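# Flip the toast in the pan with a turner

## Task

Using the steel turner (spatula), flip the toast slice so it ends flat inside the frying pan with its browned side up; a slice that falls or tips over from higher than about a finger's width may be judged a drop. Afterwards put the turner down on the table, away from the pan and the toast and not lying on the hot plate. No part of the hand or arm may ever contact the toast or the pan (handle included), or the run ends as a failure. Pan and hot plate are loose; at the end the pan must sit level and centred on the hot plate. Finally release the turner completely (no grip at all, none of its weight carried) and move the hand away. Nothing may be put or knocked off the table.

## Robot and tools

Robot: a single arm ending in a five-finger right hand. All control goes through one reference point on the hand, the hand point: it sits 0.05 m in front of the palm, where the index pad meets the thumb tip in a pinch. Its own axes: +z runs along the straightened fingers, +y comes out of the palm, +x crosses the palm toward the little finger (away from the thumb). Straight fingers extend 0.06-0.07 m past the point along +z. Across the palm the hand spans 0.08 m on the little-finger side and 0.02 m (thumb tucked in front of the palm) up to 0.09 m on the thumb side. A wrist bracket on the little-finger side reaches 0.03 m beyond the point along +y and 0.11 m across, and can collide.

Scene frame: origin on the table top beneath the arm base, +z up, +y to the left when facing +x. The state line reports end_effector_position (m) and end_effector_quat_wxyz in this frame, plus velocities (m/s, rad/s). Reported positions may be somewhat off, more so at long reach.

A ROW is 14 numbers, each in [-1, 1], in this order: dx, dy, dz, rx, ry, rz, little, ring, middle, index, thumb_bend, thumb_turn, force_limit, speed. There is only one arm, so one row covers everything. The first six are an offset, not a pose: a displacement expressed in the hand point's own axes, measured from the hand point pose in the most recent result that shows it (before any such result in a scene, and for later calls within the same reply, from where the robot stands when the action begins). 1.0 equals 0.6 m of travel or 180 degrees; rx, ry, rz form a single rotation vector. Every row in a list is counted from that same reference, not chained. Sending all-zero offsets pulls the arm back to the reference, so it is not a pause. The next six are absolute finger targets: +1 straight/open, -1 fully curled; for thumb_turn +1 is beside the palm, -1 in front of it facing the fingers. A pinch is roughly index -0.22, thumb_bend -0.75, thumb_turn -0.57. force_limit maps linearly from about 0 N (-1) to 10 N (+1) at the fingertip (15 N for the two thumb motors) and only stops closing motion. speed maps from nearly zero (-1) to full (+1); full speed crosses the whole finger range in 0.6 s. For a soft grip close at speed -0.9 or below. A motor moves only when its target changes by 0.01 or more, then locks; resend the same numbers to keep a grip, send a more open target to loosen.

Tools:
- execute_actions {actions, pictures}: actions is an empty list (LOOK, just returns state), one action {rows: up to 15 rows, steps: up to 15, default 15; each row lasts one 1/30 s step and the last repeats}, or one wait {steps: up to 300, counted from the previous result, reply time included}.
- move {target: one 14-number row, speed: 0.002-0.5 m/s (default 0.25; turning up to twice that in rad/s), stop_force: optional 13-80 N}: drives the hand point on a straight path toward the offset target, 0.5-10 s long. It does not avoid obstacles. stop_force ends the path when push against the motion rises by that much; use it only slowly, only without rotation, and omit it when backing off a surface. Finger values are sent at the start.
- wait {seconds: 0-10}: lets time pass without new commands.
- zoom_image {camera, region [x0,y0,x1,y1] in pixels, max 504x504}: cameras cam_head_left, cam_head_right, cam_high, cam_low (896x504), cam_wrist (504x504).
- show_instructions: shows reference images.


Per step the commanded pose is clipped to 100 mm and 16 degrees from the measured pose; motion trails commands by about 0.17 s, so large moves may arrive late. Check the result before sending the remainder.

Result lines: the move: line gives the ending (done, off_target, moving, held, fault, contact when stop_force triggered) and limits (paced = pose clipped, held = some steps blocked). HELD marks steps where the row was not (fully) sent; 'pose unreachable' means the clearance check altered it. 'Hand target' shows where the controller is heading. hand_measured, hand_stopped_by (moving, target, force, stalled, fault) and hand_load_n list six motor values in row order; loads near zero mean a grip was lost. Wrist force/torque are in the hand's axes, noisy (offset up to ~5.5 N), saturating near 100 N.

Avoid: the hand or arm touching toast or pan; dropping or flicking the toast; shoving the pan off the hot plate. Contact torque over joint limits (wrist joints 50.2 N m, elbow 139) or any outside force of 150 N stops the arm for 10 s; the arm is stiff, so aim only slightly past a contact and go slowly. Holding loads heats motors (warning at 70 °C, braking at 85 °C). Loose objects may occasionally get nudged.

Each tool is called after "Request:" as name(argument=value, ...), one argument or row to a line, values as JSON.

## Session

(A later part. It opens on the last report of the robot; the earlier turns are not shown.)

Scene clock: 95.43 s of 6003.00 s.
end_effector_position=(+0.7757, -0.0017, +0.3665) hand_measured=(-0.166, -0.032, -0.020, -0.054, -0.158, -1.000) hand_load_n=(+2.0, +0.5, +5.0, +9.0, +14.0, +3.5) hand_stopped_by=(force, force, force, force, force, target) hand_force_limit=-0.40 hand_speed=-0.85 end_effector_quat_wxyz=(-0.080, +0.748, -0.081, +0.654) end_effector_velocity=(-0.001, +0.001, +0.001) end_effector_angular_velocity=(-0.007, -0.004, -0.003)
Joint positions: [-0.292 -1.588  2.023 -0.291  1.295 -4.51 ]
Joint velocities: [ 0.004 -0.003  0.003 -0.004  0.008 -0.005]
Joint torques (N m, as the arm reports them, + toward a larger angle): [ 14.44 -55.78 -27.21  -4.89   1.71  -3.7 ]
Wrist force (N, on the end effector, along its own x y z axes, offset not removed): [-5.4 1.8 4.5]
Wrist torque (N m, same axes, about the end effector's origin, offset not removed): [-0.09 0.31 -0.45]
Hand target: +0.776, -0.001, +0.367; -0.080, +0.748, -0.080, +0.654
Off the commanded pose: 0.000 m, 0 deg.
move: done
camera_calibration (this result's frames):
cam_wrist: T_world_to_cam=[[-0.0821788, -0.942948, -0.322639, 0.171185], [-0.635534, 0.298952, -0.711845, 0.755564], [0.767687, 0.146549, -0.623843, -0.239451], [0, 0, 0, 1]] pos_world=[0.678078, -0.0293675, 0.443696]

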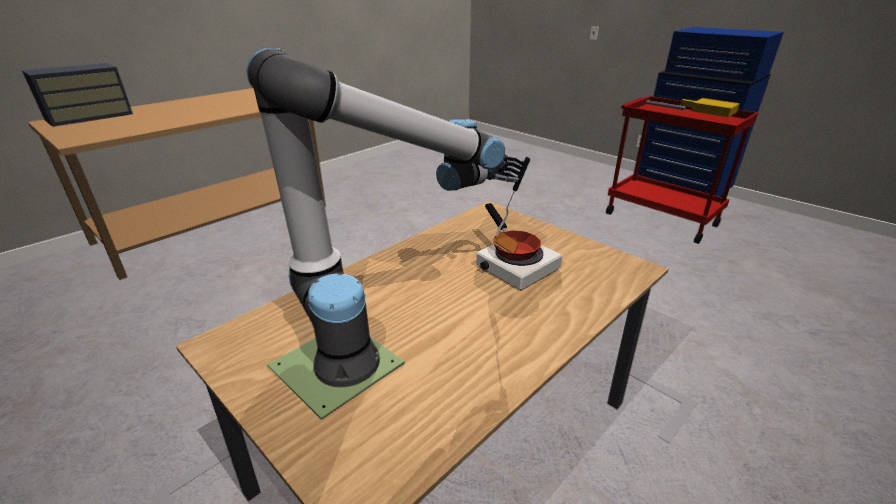

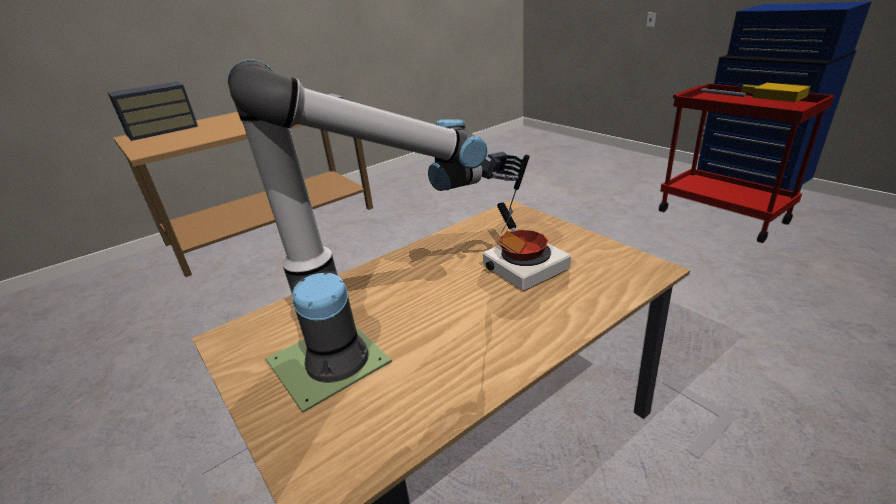

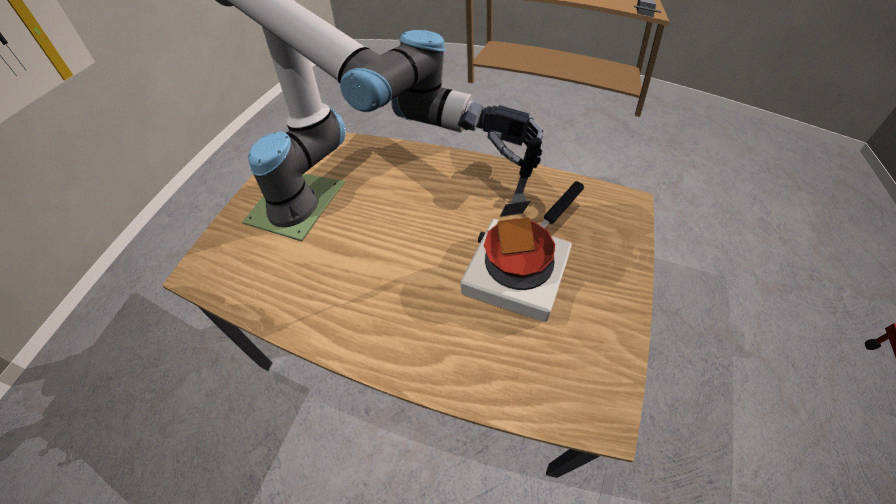

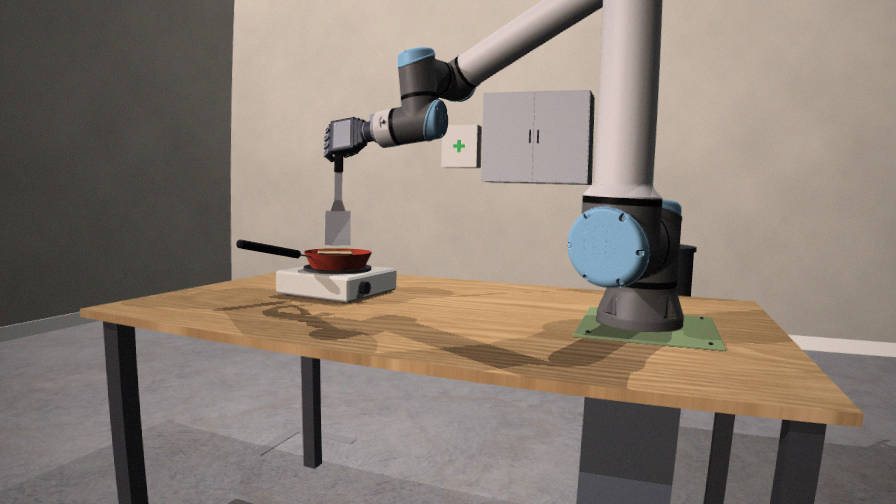

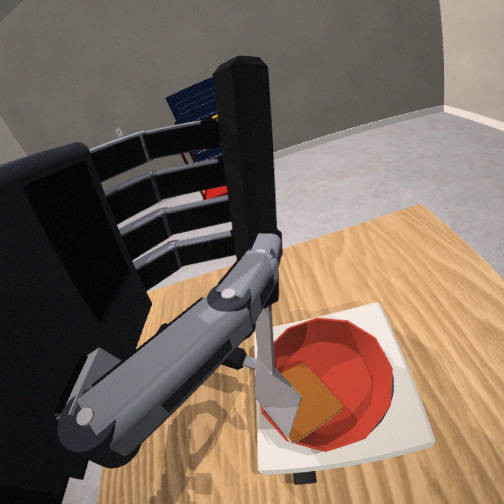

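Request:
move(
  target=[-0.035,-0.005,-0.003,0,0,0,-0.5,-0.4,-0.4,-0.4,-0.3,-1,-0.4,-0.85],
  speed=0.015,
)

Request:
zoom_image(
  camera="cam_low",
  region=[280,200,400,290],
)

Request:
move(
  target=[0.009,0.045,0.026,0,0,0,-0.5,-0.4,-0.4,-0.4,-0.3,-1,-0.4,-0.85],
  speed=0.012,
)

Request:
zoom_image(
  camera="cam_head_left",
  region=[460,180,600,290],
)

Scene clock: 100.80 s of 6003.00 s.
end_effector_position=(+0.7713, +0.0058, +0.3474) hand_measured=(-0.166, -0.032, -0.020, -0.054, -0.158, -1.000) hand_load_n=(+2.0, +0.5, +5.0, +9.0, +14.0, +3.5) hand_stopped_by=(force, force, force, force, force, target) hand_force_limit=-0.40 hand_speed=-0.85 end_effector_quat_wxyz=(-0.080, +0.748, -0.081, +0.654) end_effector_velocity=(-0.001, +0.001, -0.003) end_effector_angular_velocity=(+0.001, +0.001, +0.000)
Joint positions: [-0.279 -1.58   2.052 -0.329  1.308 -4.508]
Joint velocities: [ 0.002  0.002  0.004 -0.005  0.002  0.001]
Joint torques (N m, as the arm reports them, + toward a larger angle): [ 10.6  -22.09 -25.73  -4.64   2.04   3.25]
Wrist force (N, on the end effector, along its own x y z axes, offset not removed): [-3.0 1.1 2.1]
Wrist torque (N m, same axes, about the end effector's origin, offset not removed): [0.04 0.04 -0.31]
Hand target: +0.771, +0.006, +0.347; -0.080, +0.748, -0.081, +0.654
Off the commanded pose: 0.000 m, 0 deg.
After step 90, 0.70 s passed at rest.
move: done
camera_calibration (this result's frames):
cam_wrist: T_world_to_cam=[[-0.0821776, -0.942959, -0.322606, 0.171738], [-0.635548, 0.298924, -0.711845, 0.736941], [0.767676, 0.146534, -0.62386, -0.249034], [0, 0, 0, 1]] pos_world=[0.673651, -0.0218564, 0.424629]

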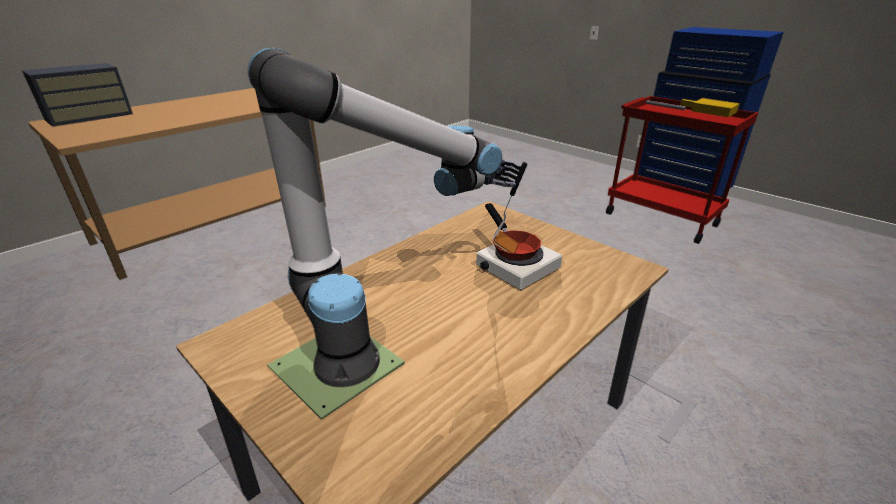

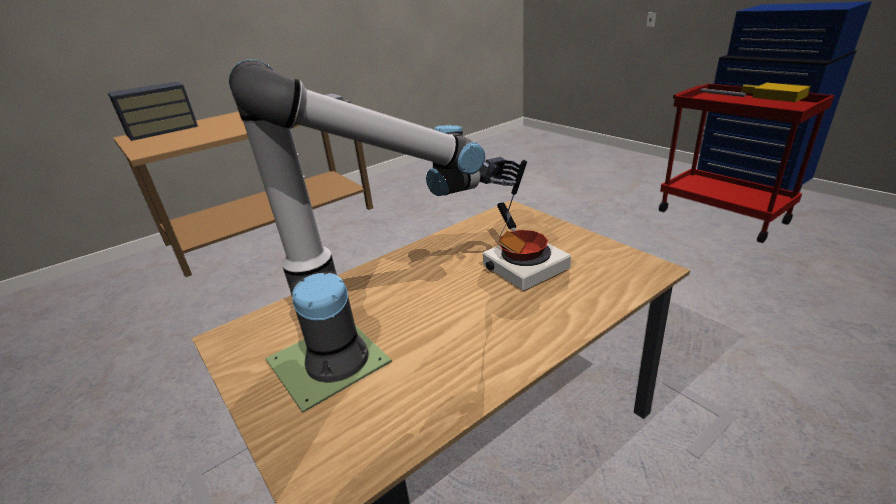

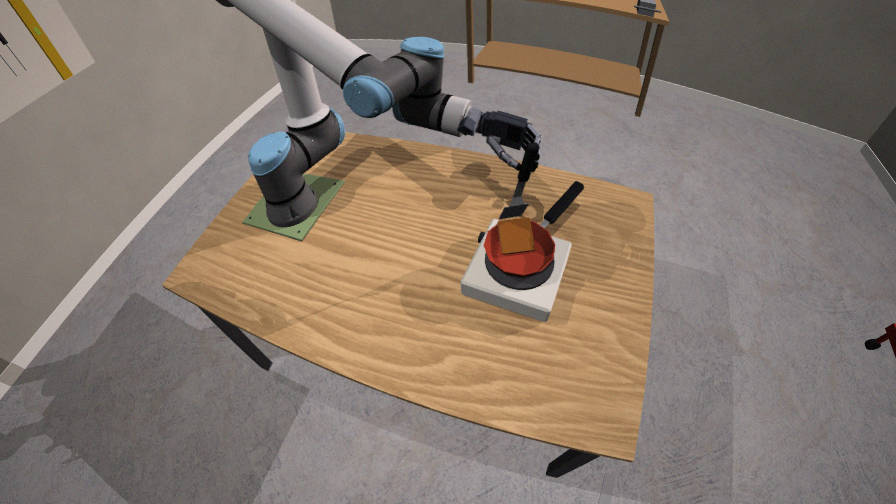

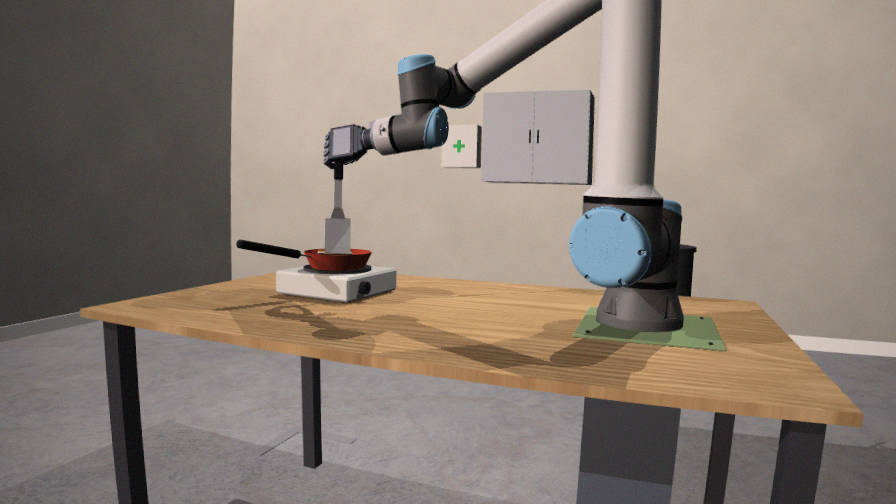

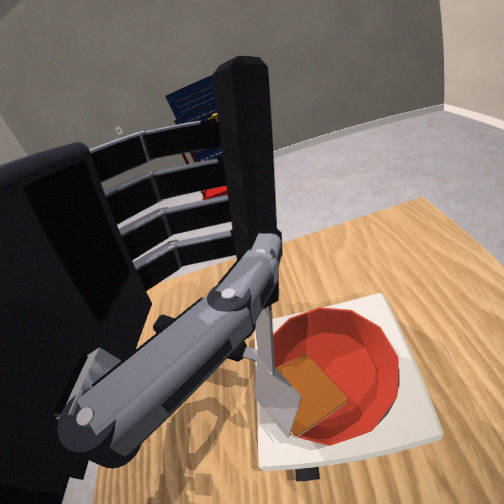

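Region (280, 200, 400, 290) of cam_low's 896x504 image, scaled by 4.200, with more detail than that image has; it fills the top 378 rows of this view, and the rest is white.

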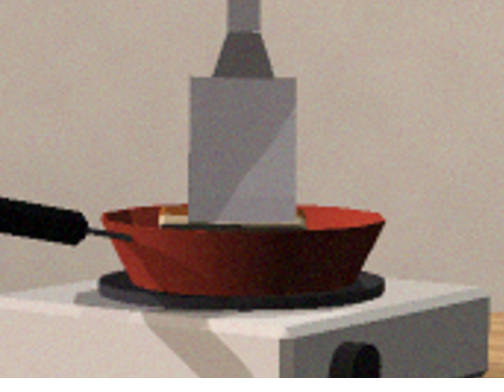

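Scene clock: 103.67 s of 6003.00 s.
end_effector_position=(+0.7869, -0.0212, +0.3445) hand_measured=(-0.166, -0.032, -0.020, -0.054, -0.158, -1.000) hand_load_n=(+2.0, +0.5, +5.0, +9.0, +14.0, +3.5) hand_stopped_by=(force, force, force, force, force, target) hand_force_limit=-0.40 hand_speed=-0.85 end_effector_quat_wxyz=(-0.080, +0.748, -0.081, +0.654) end_effector_velocity=(+0.002, -0.003, -0.000) end_effector_angular_velocity=(+0.000, -0.001, -0.001)
Joint positions: [-0.323 -1.553  2.031 -0.333  1.264 -4.514]
Joint velocities: [-0.004  0.003 -0.002 -0.002 -0.003  0.   ]
Joint torques (N m, as the arm reports them, + toward a larger angle): [-12.72 -24.38 -50.96  -4.65  -3.04  -3.93]
Wrist force (N, on the end effector, along its own x y z axes, offset not removed): [-3.9 1.3 -0.7]
Wrist torque (N m, same axes, about the end effector's origin, offset not removed): [0.25 0.35 -0.31]
Hand target: +0.787, -0.021, +0.345; -0.080, +0.748, -0.081, +0.654
Off the commanded pose: 0.000 m, 0 deg.
move: done
camera_calibration (this result's frames):
cam_wrist: T_world_to_cam=[[-0.0821856, -0.942933, -0.322681, 0.146684], [-0.635532, 0.298989, -0.711832, 0.752871], [0.767688, 0.146572, -0.623837, -0.25884], [0, 0, 0, 1]] pos_world=[0.689238, -0.0488486, 0.421776]

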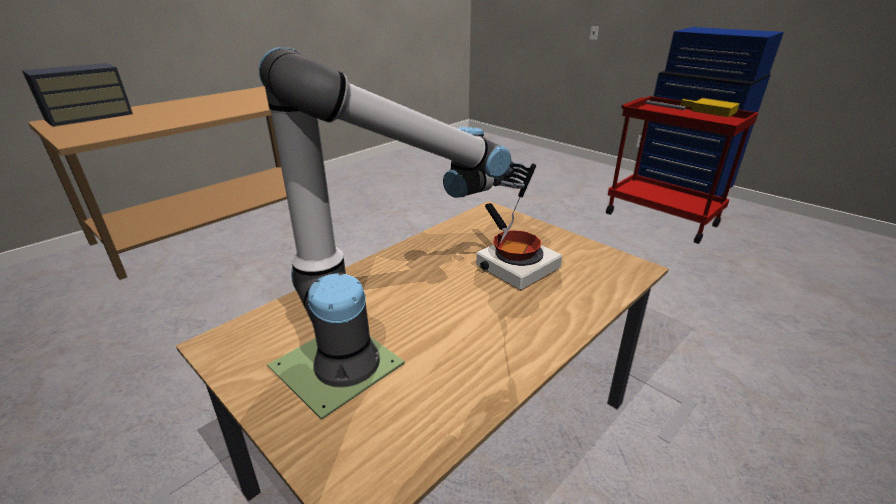

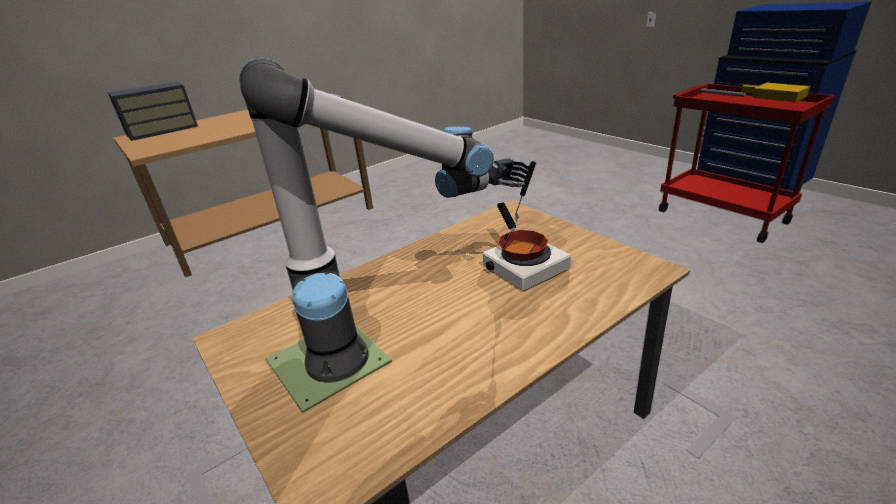

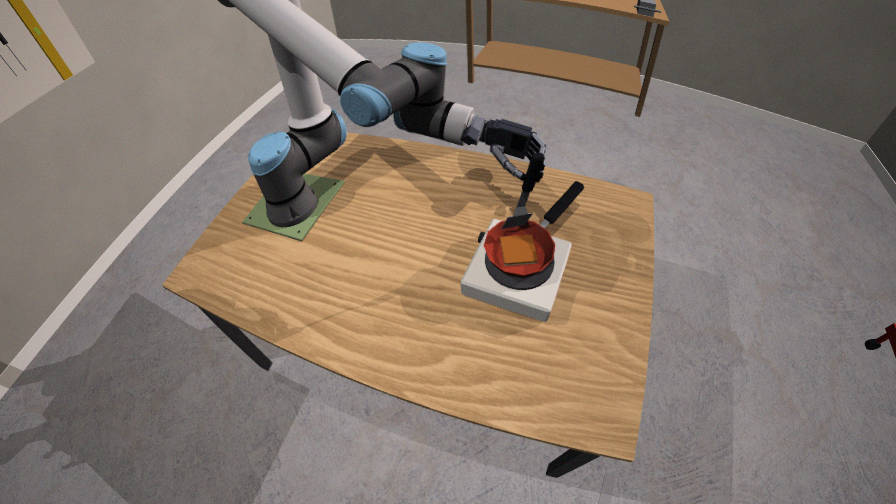

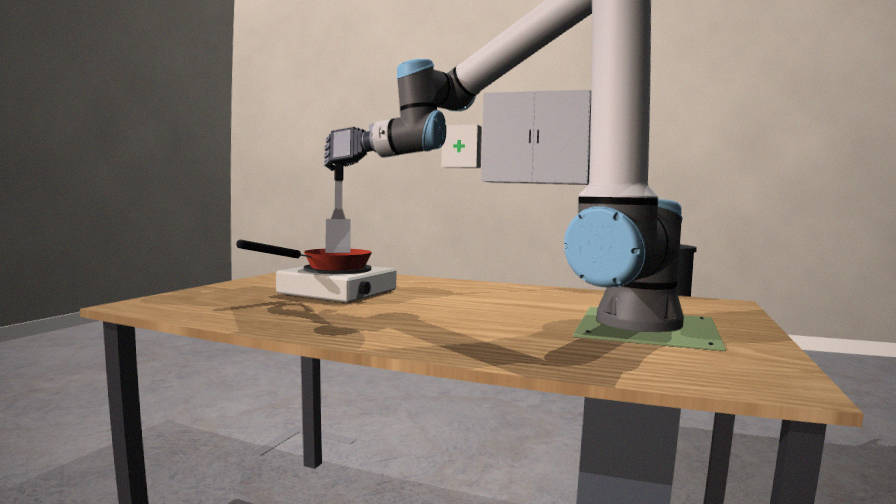

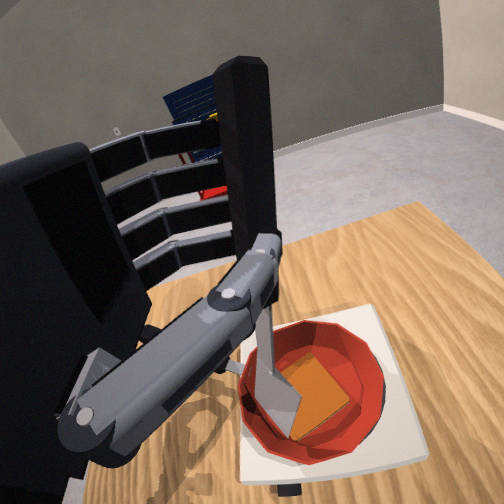

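Region (460, 180, 600, 290) of cam_head_left's 896x504 image, scaled by 3.600, with more detail than that image has; it fills the top 396 rows of this view, and the rest is white.

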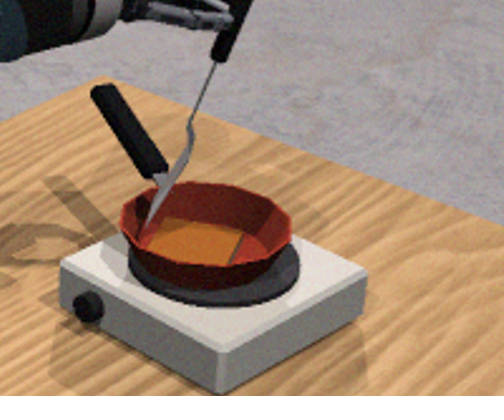

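Request:
move(
  target=[-0.015,-0.137,-0.079,0,0.033,-0.058,-0.55,-0.45,-0.4,-0.4,-0.3,-1,-0.2,-0.85],
  speed=0.05,
)

Request:
move(
  target=[-0.05,-0.004,-0.002,0,0,0,-0.55,-0.45,-0.4,-0.4,-0.3,-1,-0.2,-0.85],
  speed=0.025,
)

Request:
zoom_image(
  camera="cam_head_left",
  region=[460,180,600,290],
)

Scene clock: 109.87 s of 6003.00 s.
end_effector_position=(+0.7401, +0.0600, +0.3604) hand_measured=(-0.206, -0.062, -0.022, -0.054, -0.158, -1.000) hand_load_n=(+4.5, +4.0, +1.0, +9.5, +17.0, +8.0) hand_stopped_by=(force, force, force, force, force, target) hand_force_limit=-0.20 hand_speed=-0.85 end_effector_quat_wxyz=(-0.016, +0.717, -0.017, +0.696) end_effector_velocity=(-0.002, +0.002, -0.000) end_effector_angular_velocity=(-0.004, -0.001, -0.001)
Joint positions: [-0.159 -1.629  2.142 -0.477  1.442 -4.659]
Joint velocities: [ 0.005 -0.001  0.002 -0.002  0.006 -0.004]
Joint torques (N m, as the arm reports them, + toward a larger angle): [ 13.78 -53.41 -24.65  -5.46   1.96  -4.21]
Wrist force (N, on the end effector, along its own x y z axes, offset not removed): [-4.4 3.0 3.0]
Wrist torque (N m, same axes, about the end effector's origin, offset not removed): [0.38 0.21 -0.33]
Hand target: +0.740, +0.060, +0.360; -0.016, +0.717, -0.016, +0.697
Off the commanded pose: 0.000 m, 0 deg.
After step 90, 0.70 s passed at rest.
move: done
camera_calibration (this result's frames):
cam_wrist: T_world_to_cam=[[-0.0569249, -0.986469, -0.15375, 0.147479], [-0.556593, 0.159204, -0.815388, 0.697477], [0.828833, 0.0391601, -0.558124, -0.287411], [0, 0, 0, 1]] pos_world=[0.634822, 0.045697, 0.430979]

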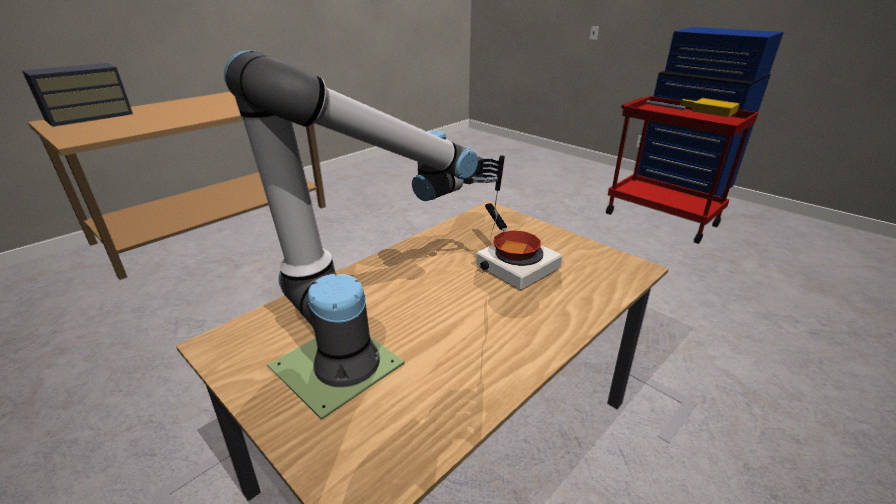

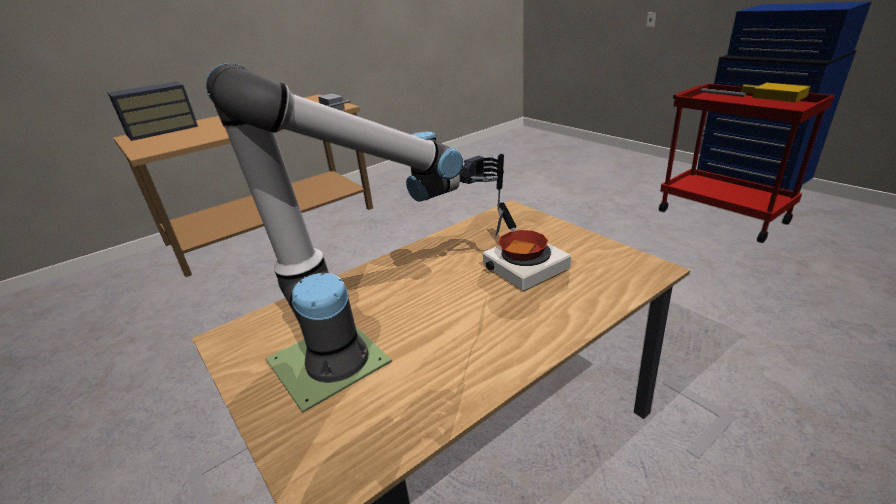

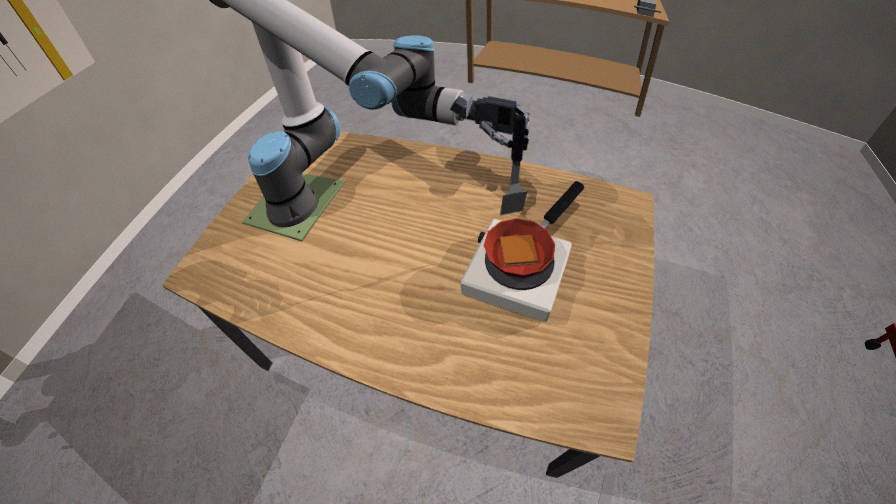

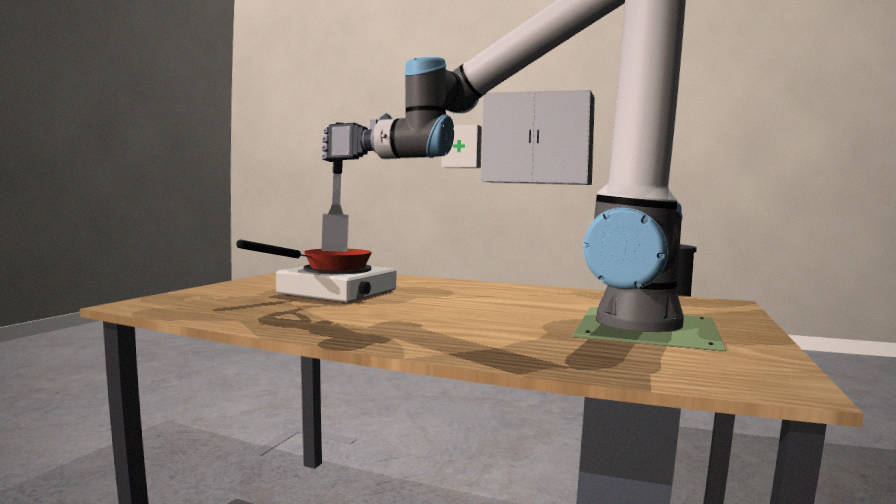

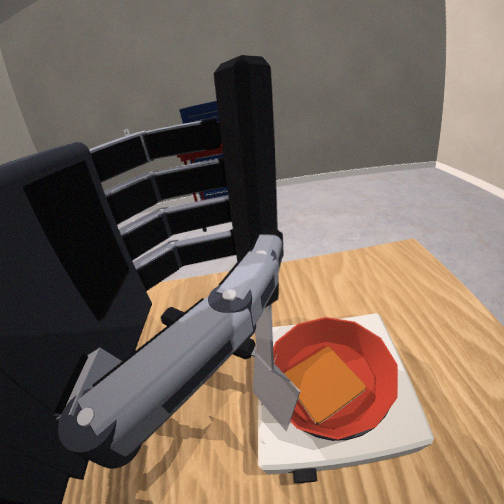

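Scene clock: 111.40 s of 6003.00 s.
end_effector_position=(+0.7380, +0.0637, +0.3309) hand_measured=(-0.206, -0.062, -0.022, -0.054, -0.158, -1.000) hand_load_n=(+4.5, +4.0, +1.0, +9.5, +17.0, +8.0) hand_stopped_by=(force, force, force, force, force, target) hand_force_limit=-0.20 hand_speed=-0.85 end_effector_quat_wxyz=(-0.016, +0.717, -0.017, +0.696) end_effector_velocity=(-0.000, +0.000, -0.002) end_effector_angular_velocity=(-0.001, +0.000, +0.001)
Joint positions: [-0.15  -1.601  2.176 -0.538  1.45  -4.658]
Joint velocities: [ 0.001  0.002  0.003 -0.004 -0.    -0.001]
Joint torques (N m, as the arm reports them, + toward a larger angle): [ 16.79 -19.24 -22.12  -5.05   1.95   3.35]
Wrist force (N, on the end effector, along its own x y z axes, offset not removed): [-4.4 0.9 4.8]
Wrist torque (N m, same axes, about the end effector's origin, offset not removed): [-0.14 0.16 -0.38]
Hand target: +0.738, +0.064, +0.331; -0.016, +0.717, -0.017, +0.696
Off the commanded pose: 0.000 m, 0 deg.
move: done
camera_calibration (this result's frames):
cam_wrist: T_world_to_cam=[[-0.0569248, -0.986471, -0.153736, 0.146501], [-0.556616, 0.159191, -0.815376, 0.671689], [0.828818, 0.0391565, -0.558147, -0.302293], [0, 0, 0, 1]] pos_world=[0.632758, 0.049429, 0.401478]

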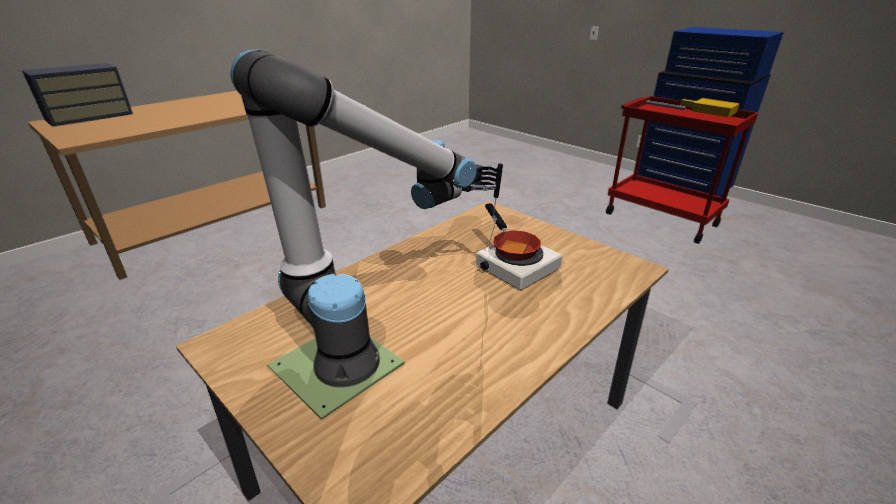

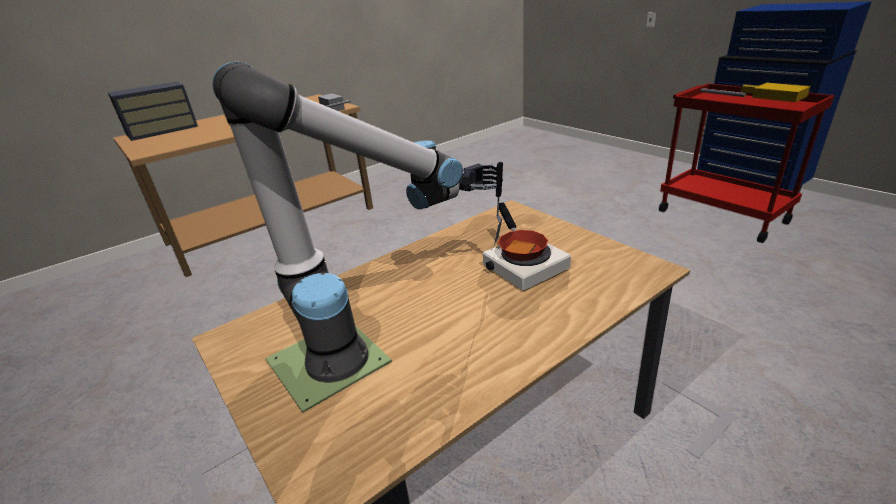

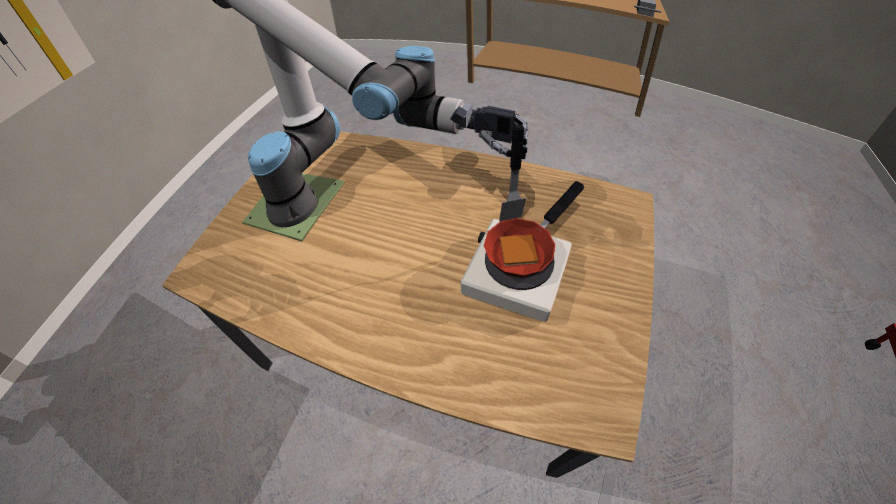

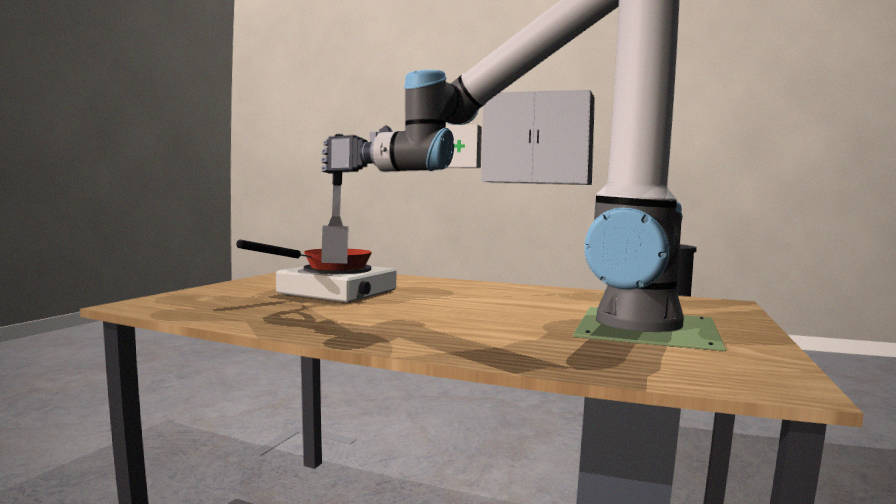

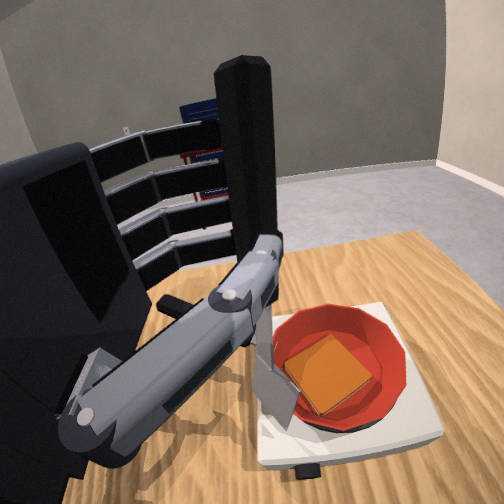

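Region (460, 180, 600, 290) of cam_head_left's 896x504 image, scaled by 3.600, with more detail than that image has; it fills the top 396 rows of this view, and the rest is white.

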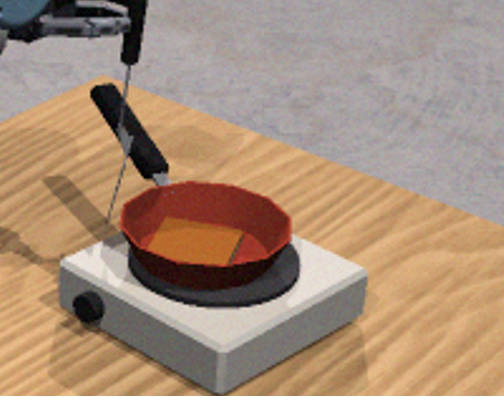

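Request:
move(
  target=[0,0.037,0.021,0,0,0,-0.55,-0.45,-0.4,-0.4,-0.3,-1,-0.2,-0.85],
  speed=0.01,
)

Request:
zoom_image(
  camera="cam_head_left",
  region=[460,180,600,290],
)

Scene clock: 117.23 s of 6003.00 s.
end_effector_position=(+0.7505, +0.0418, +0.3296) hand_measured=(-0.206, -0.062, -0.022, -0.054, -0.158, -1.000) hand_load_n=(+0.0, +7.0, +2.0, +9.0, +15.0, +6.0) hand_stopped_by=(force, force, force, force, force, target) hand_force_limit=-0.20 hand_speed=-0.85 end_effector_quat_wxyz=(-0.016, +0.717, -0.017, +0.696) end_effector_velocity=(+0.001, -0.001, -0.001) end_effector_angular_velocity=(+0.000, +0.002, +0.003)
Joint positions: [-0.194 -1.586  2.165 -0.542  1.407 -4.66 ]
Joint velocities: [-0.004  0.002 -0.001  0.001 -0.007 -0.   ]
Joint torques (N m, as the arm reports them, + toward a larger angle): [-11.44 -19.44 -48.89  -5.74  -2.78  -4.61]
Wrist force (N, on the end effector, along its own x y z axes, offset not removed): [3.1 -1.7 2.3]
Wrist torque (N m, same axes, about the end effector's origin, offset not removed): [-0.14 -0.95 0.32]
Hand target: +0.751, +0.042, +0.330; -0.016, +0.717, -0.017, +0.696
Off the commanded pose: 0.000 m, 0 deg.
After step 90, 0.07 s passed at rest.
move: done
camera_calibration (this result's frames):
cam_wrist: T_world_to_cam=[[-0.0569385, -0.986458, -0.153814, 0.125424], [-0.556606, 0.159264, -0.815368, 0.680982], [0.828823, 0.0391879, -0.558137, -0.31251], [0, 0, 0, 1]] pos_world=[0.645196, 0.0275164, 0.40012]

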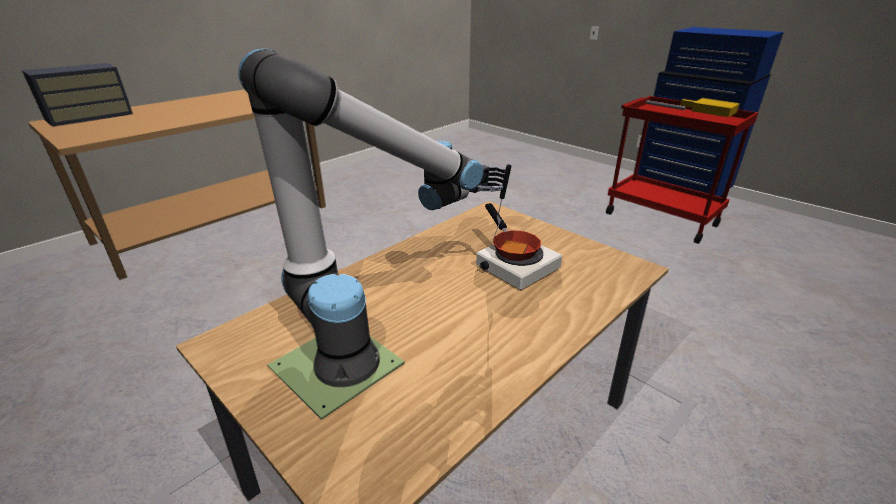

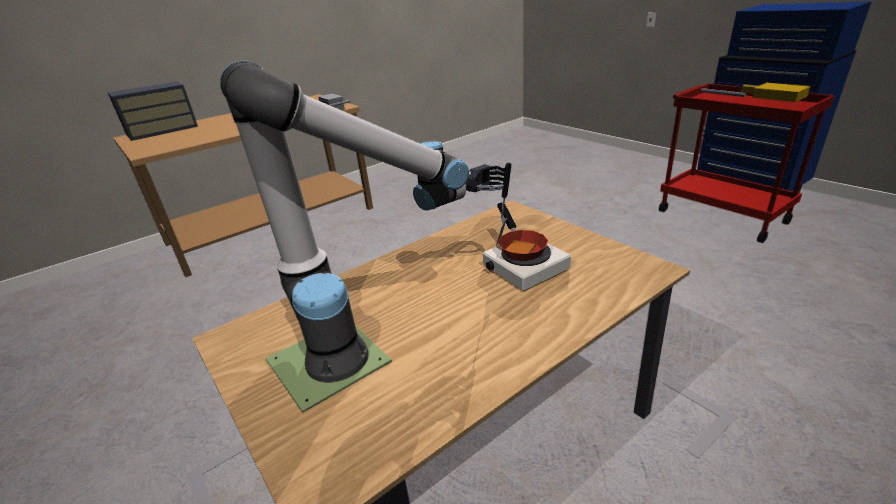

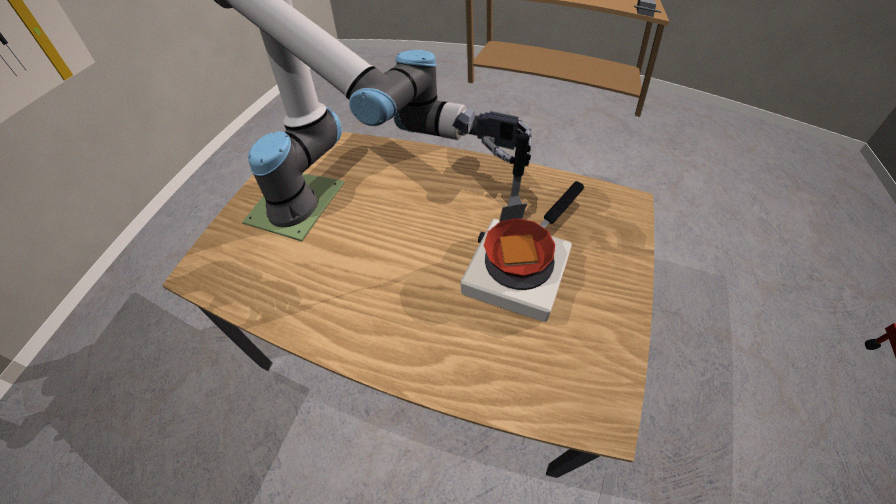

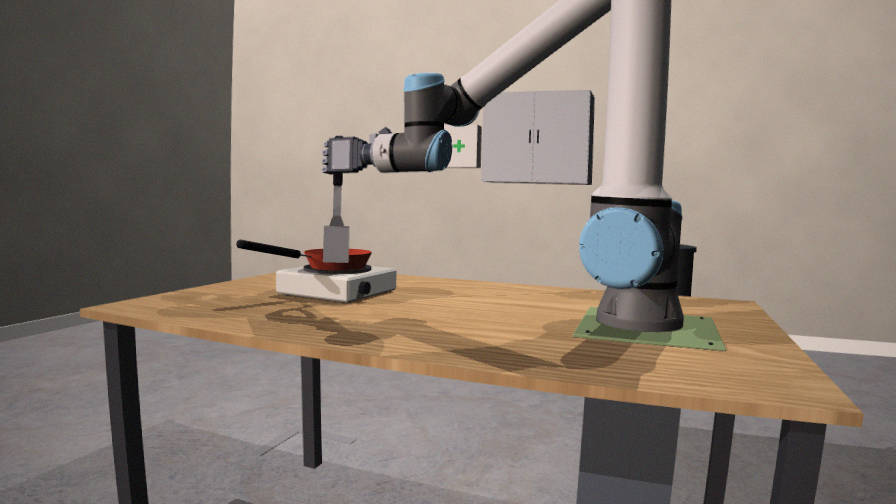

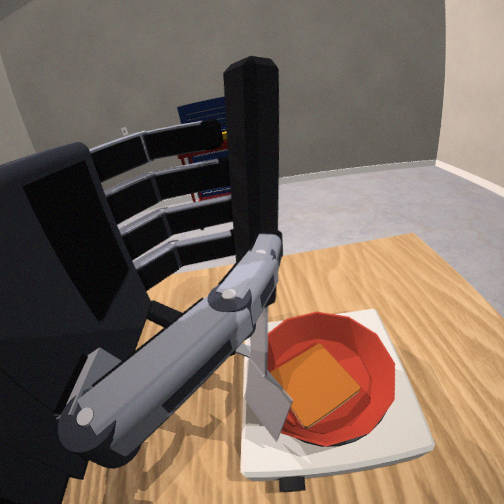

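Region (460, 180, 600, 290) of cam_head_left's 896x504 image, scaled by 3.600, with more detail than that image has; it fills the top 396 rows of this view, and the rest is white.

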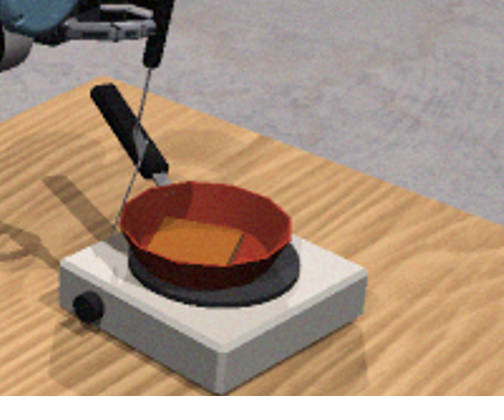

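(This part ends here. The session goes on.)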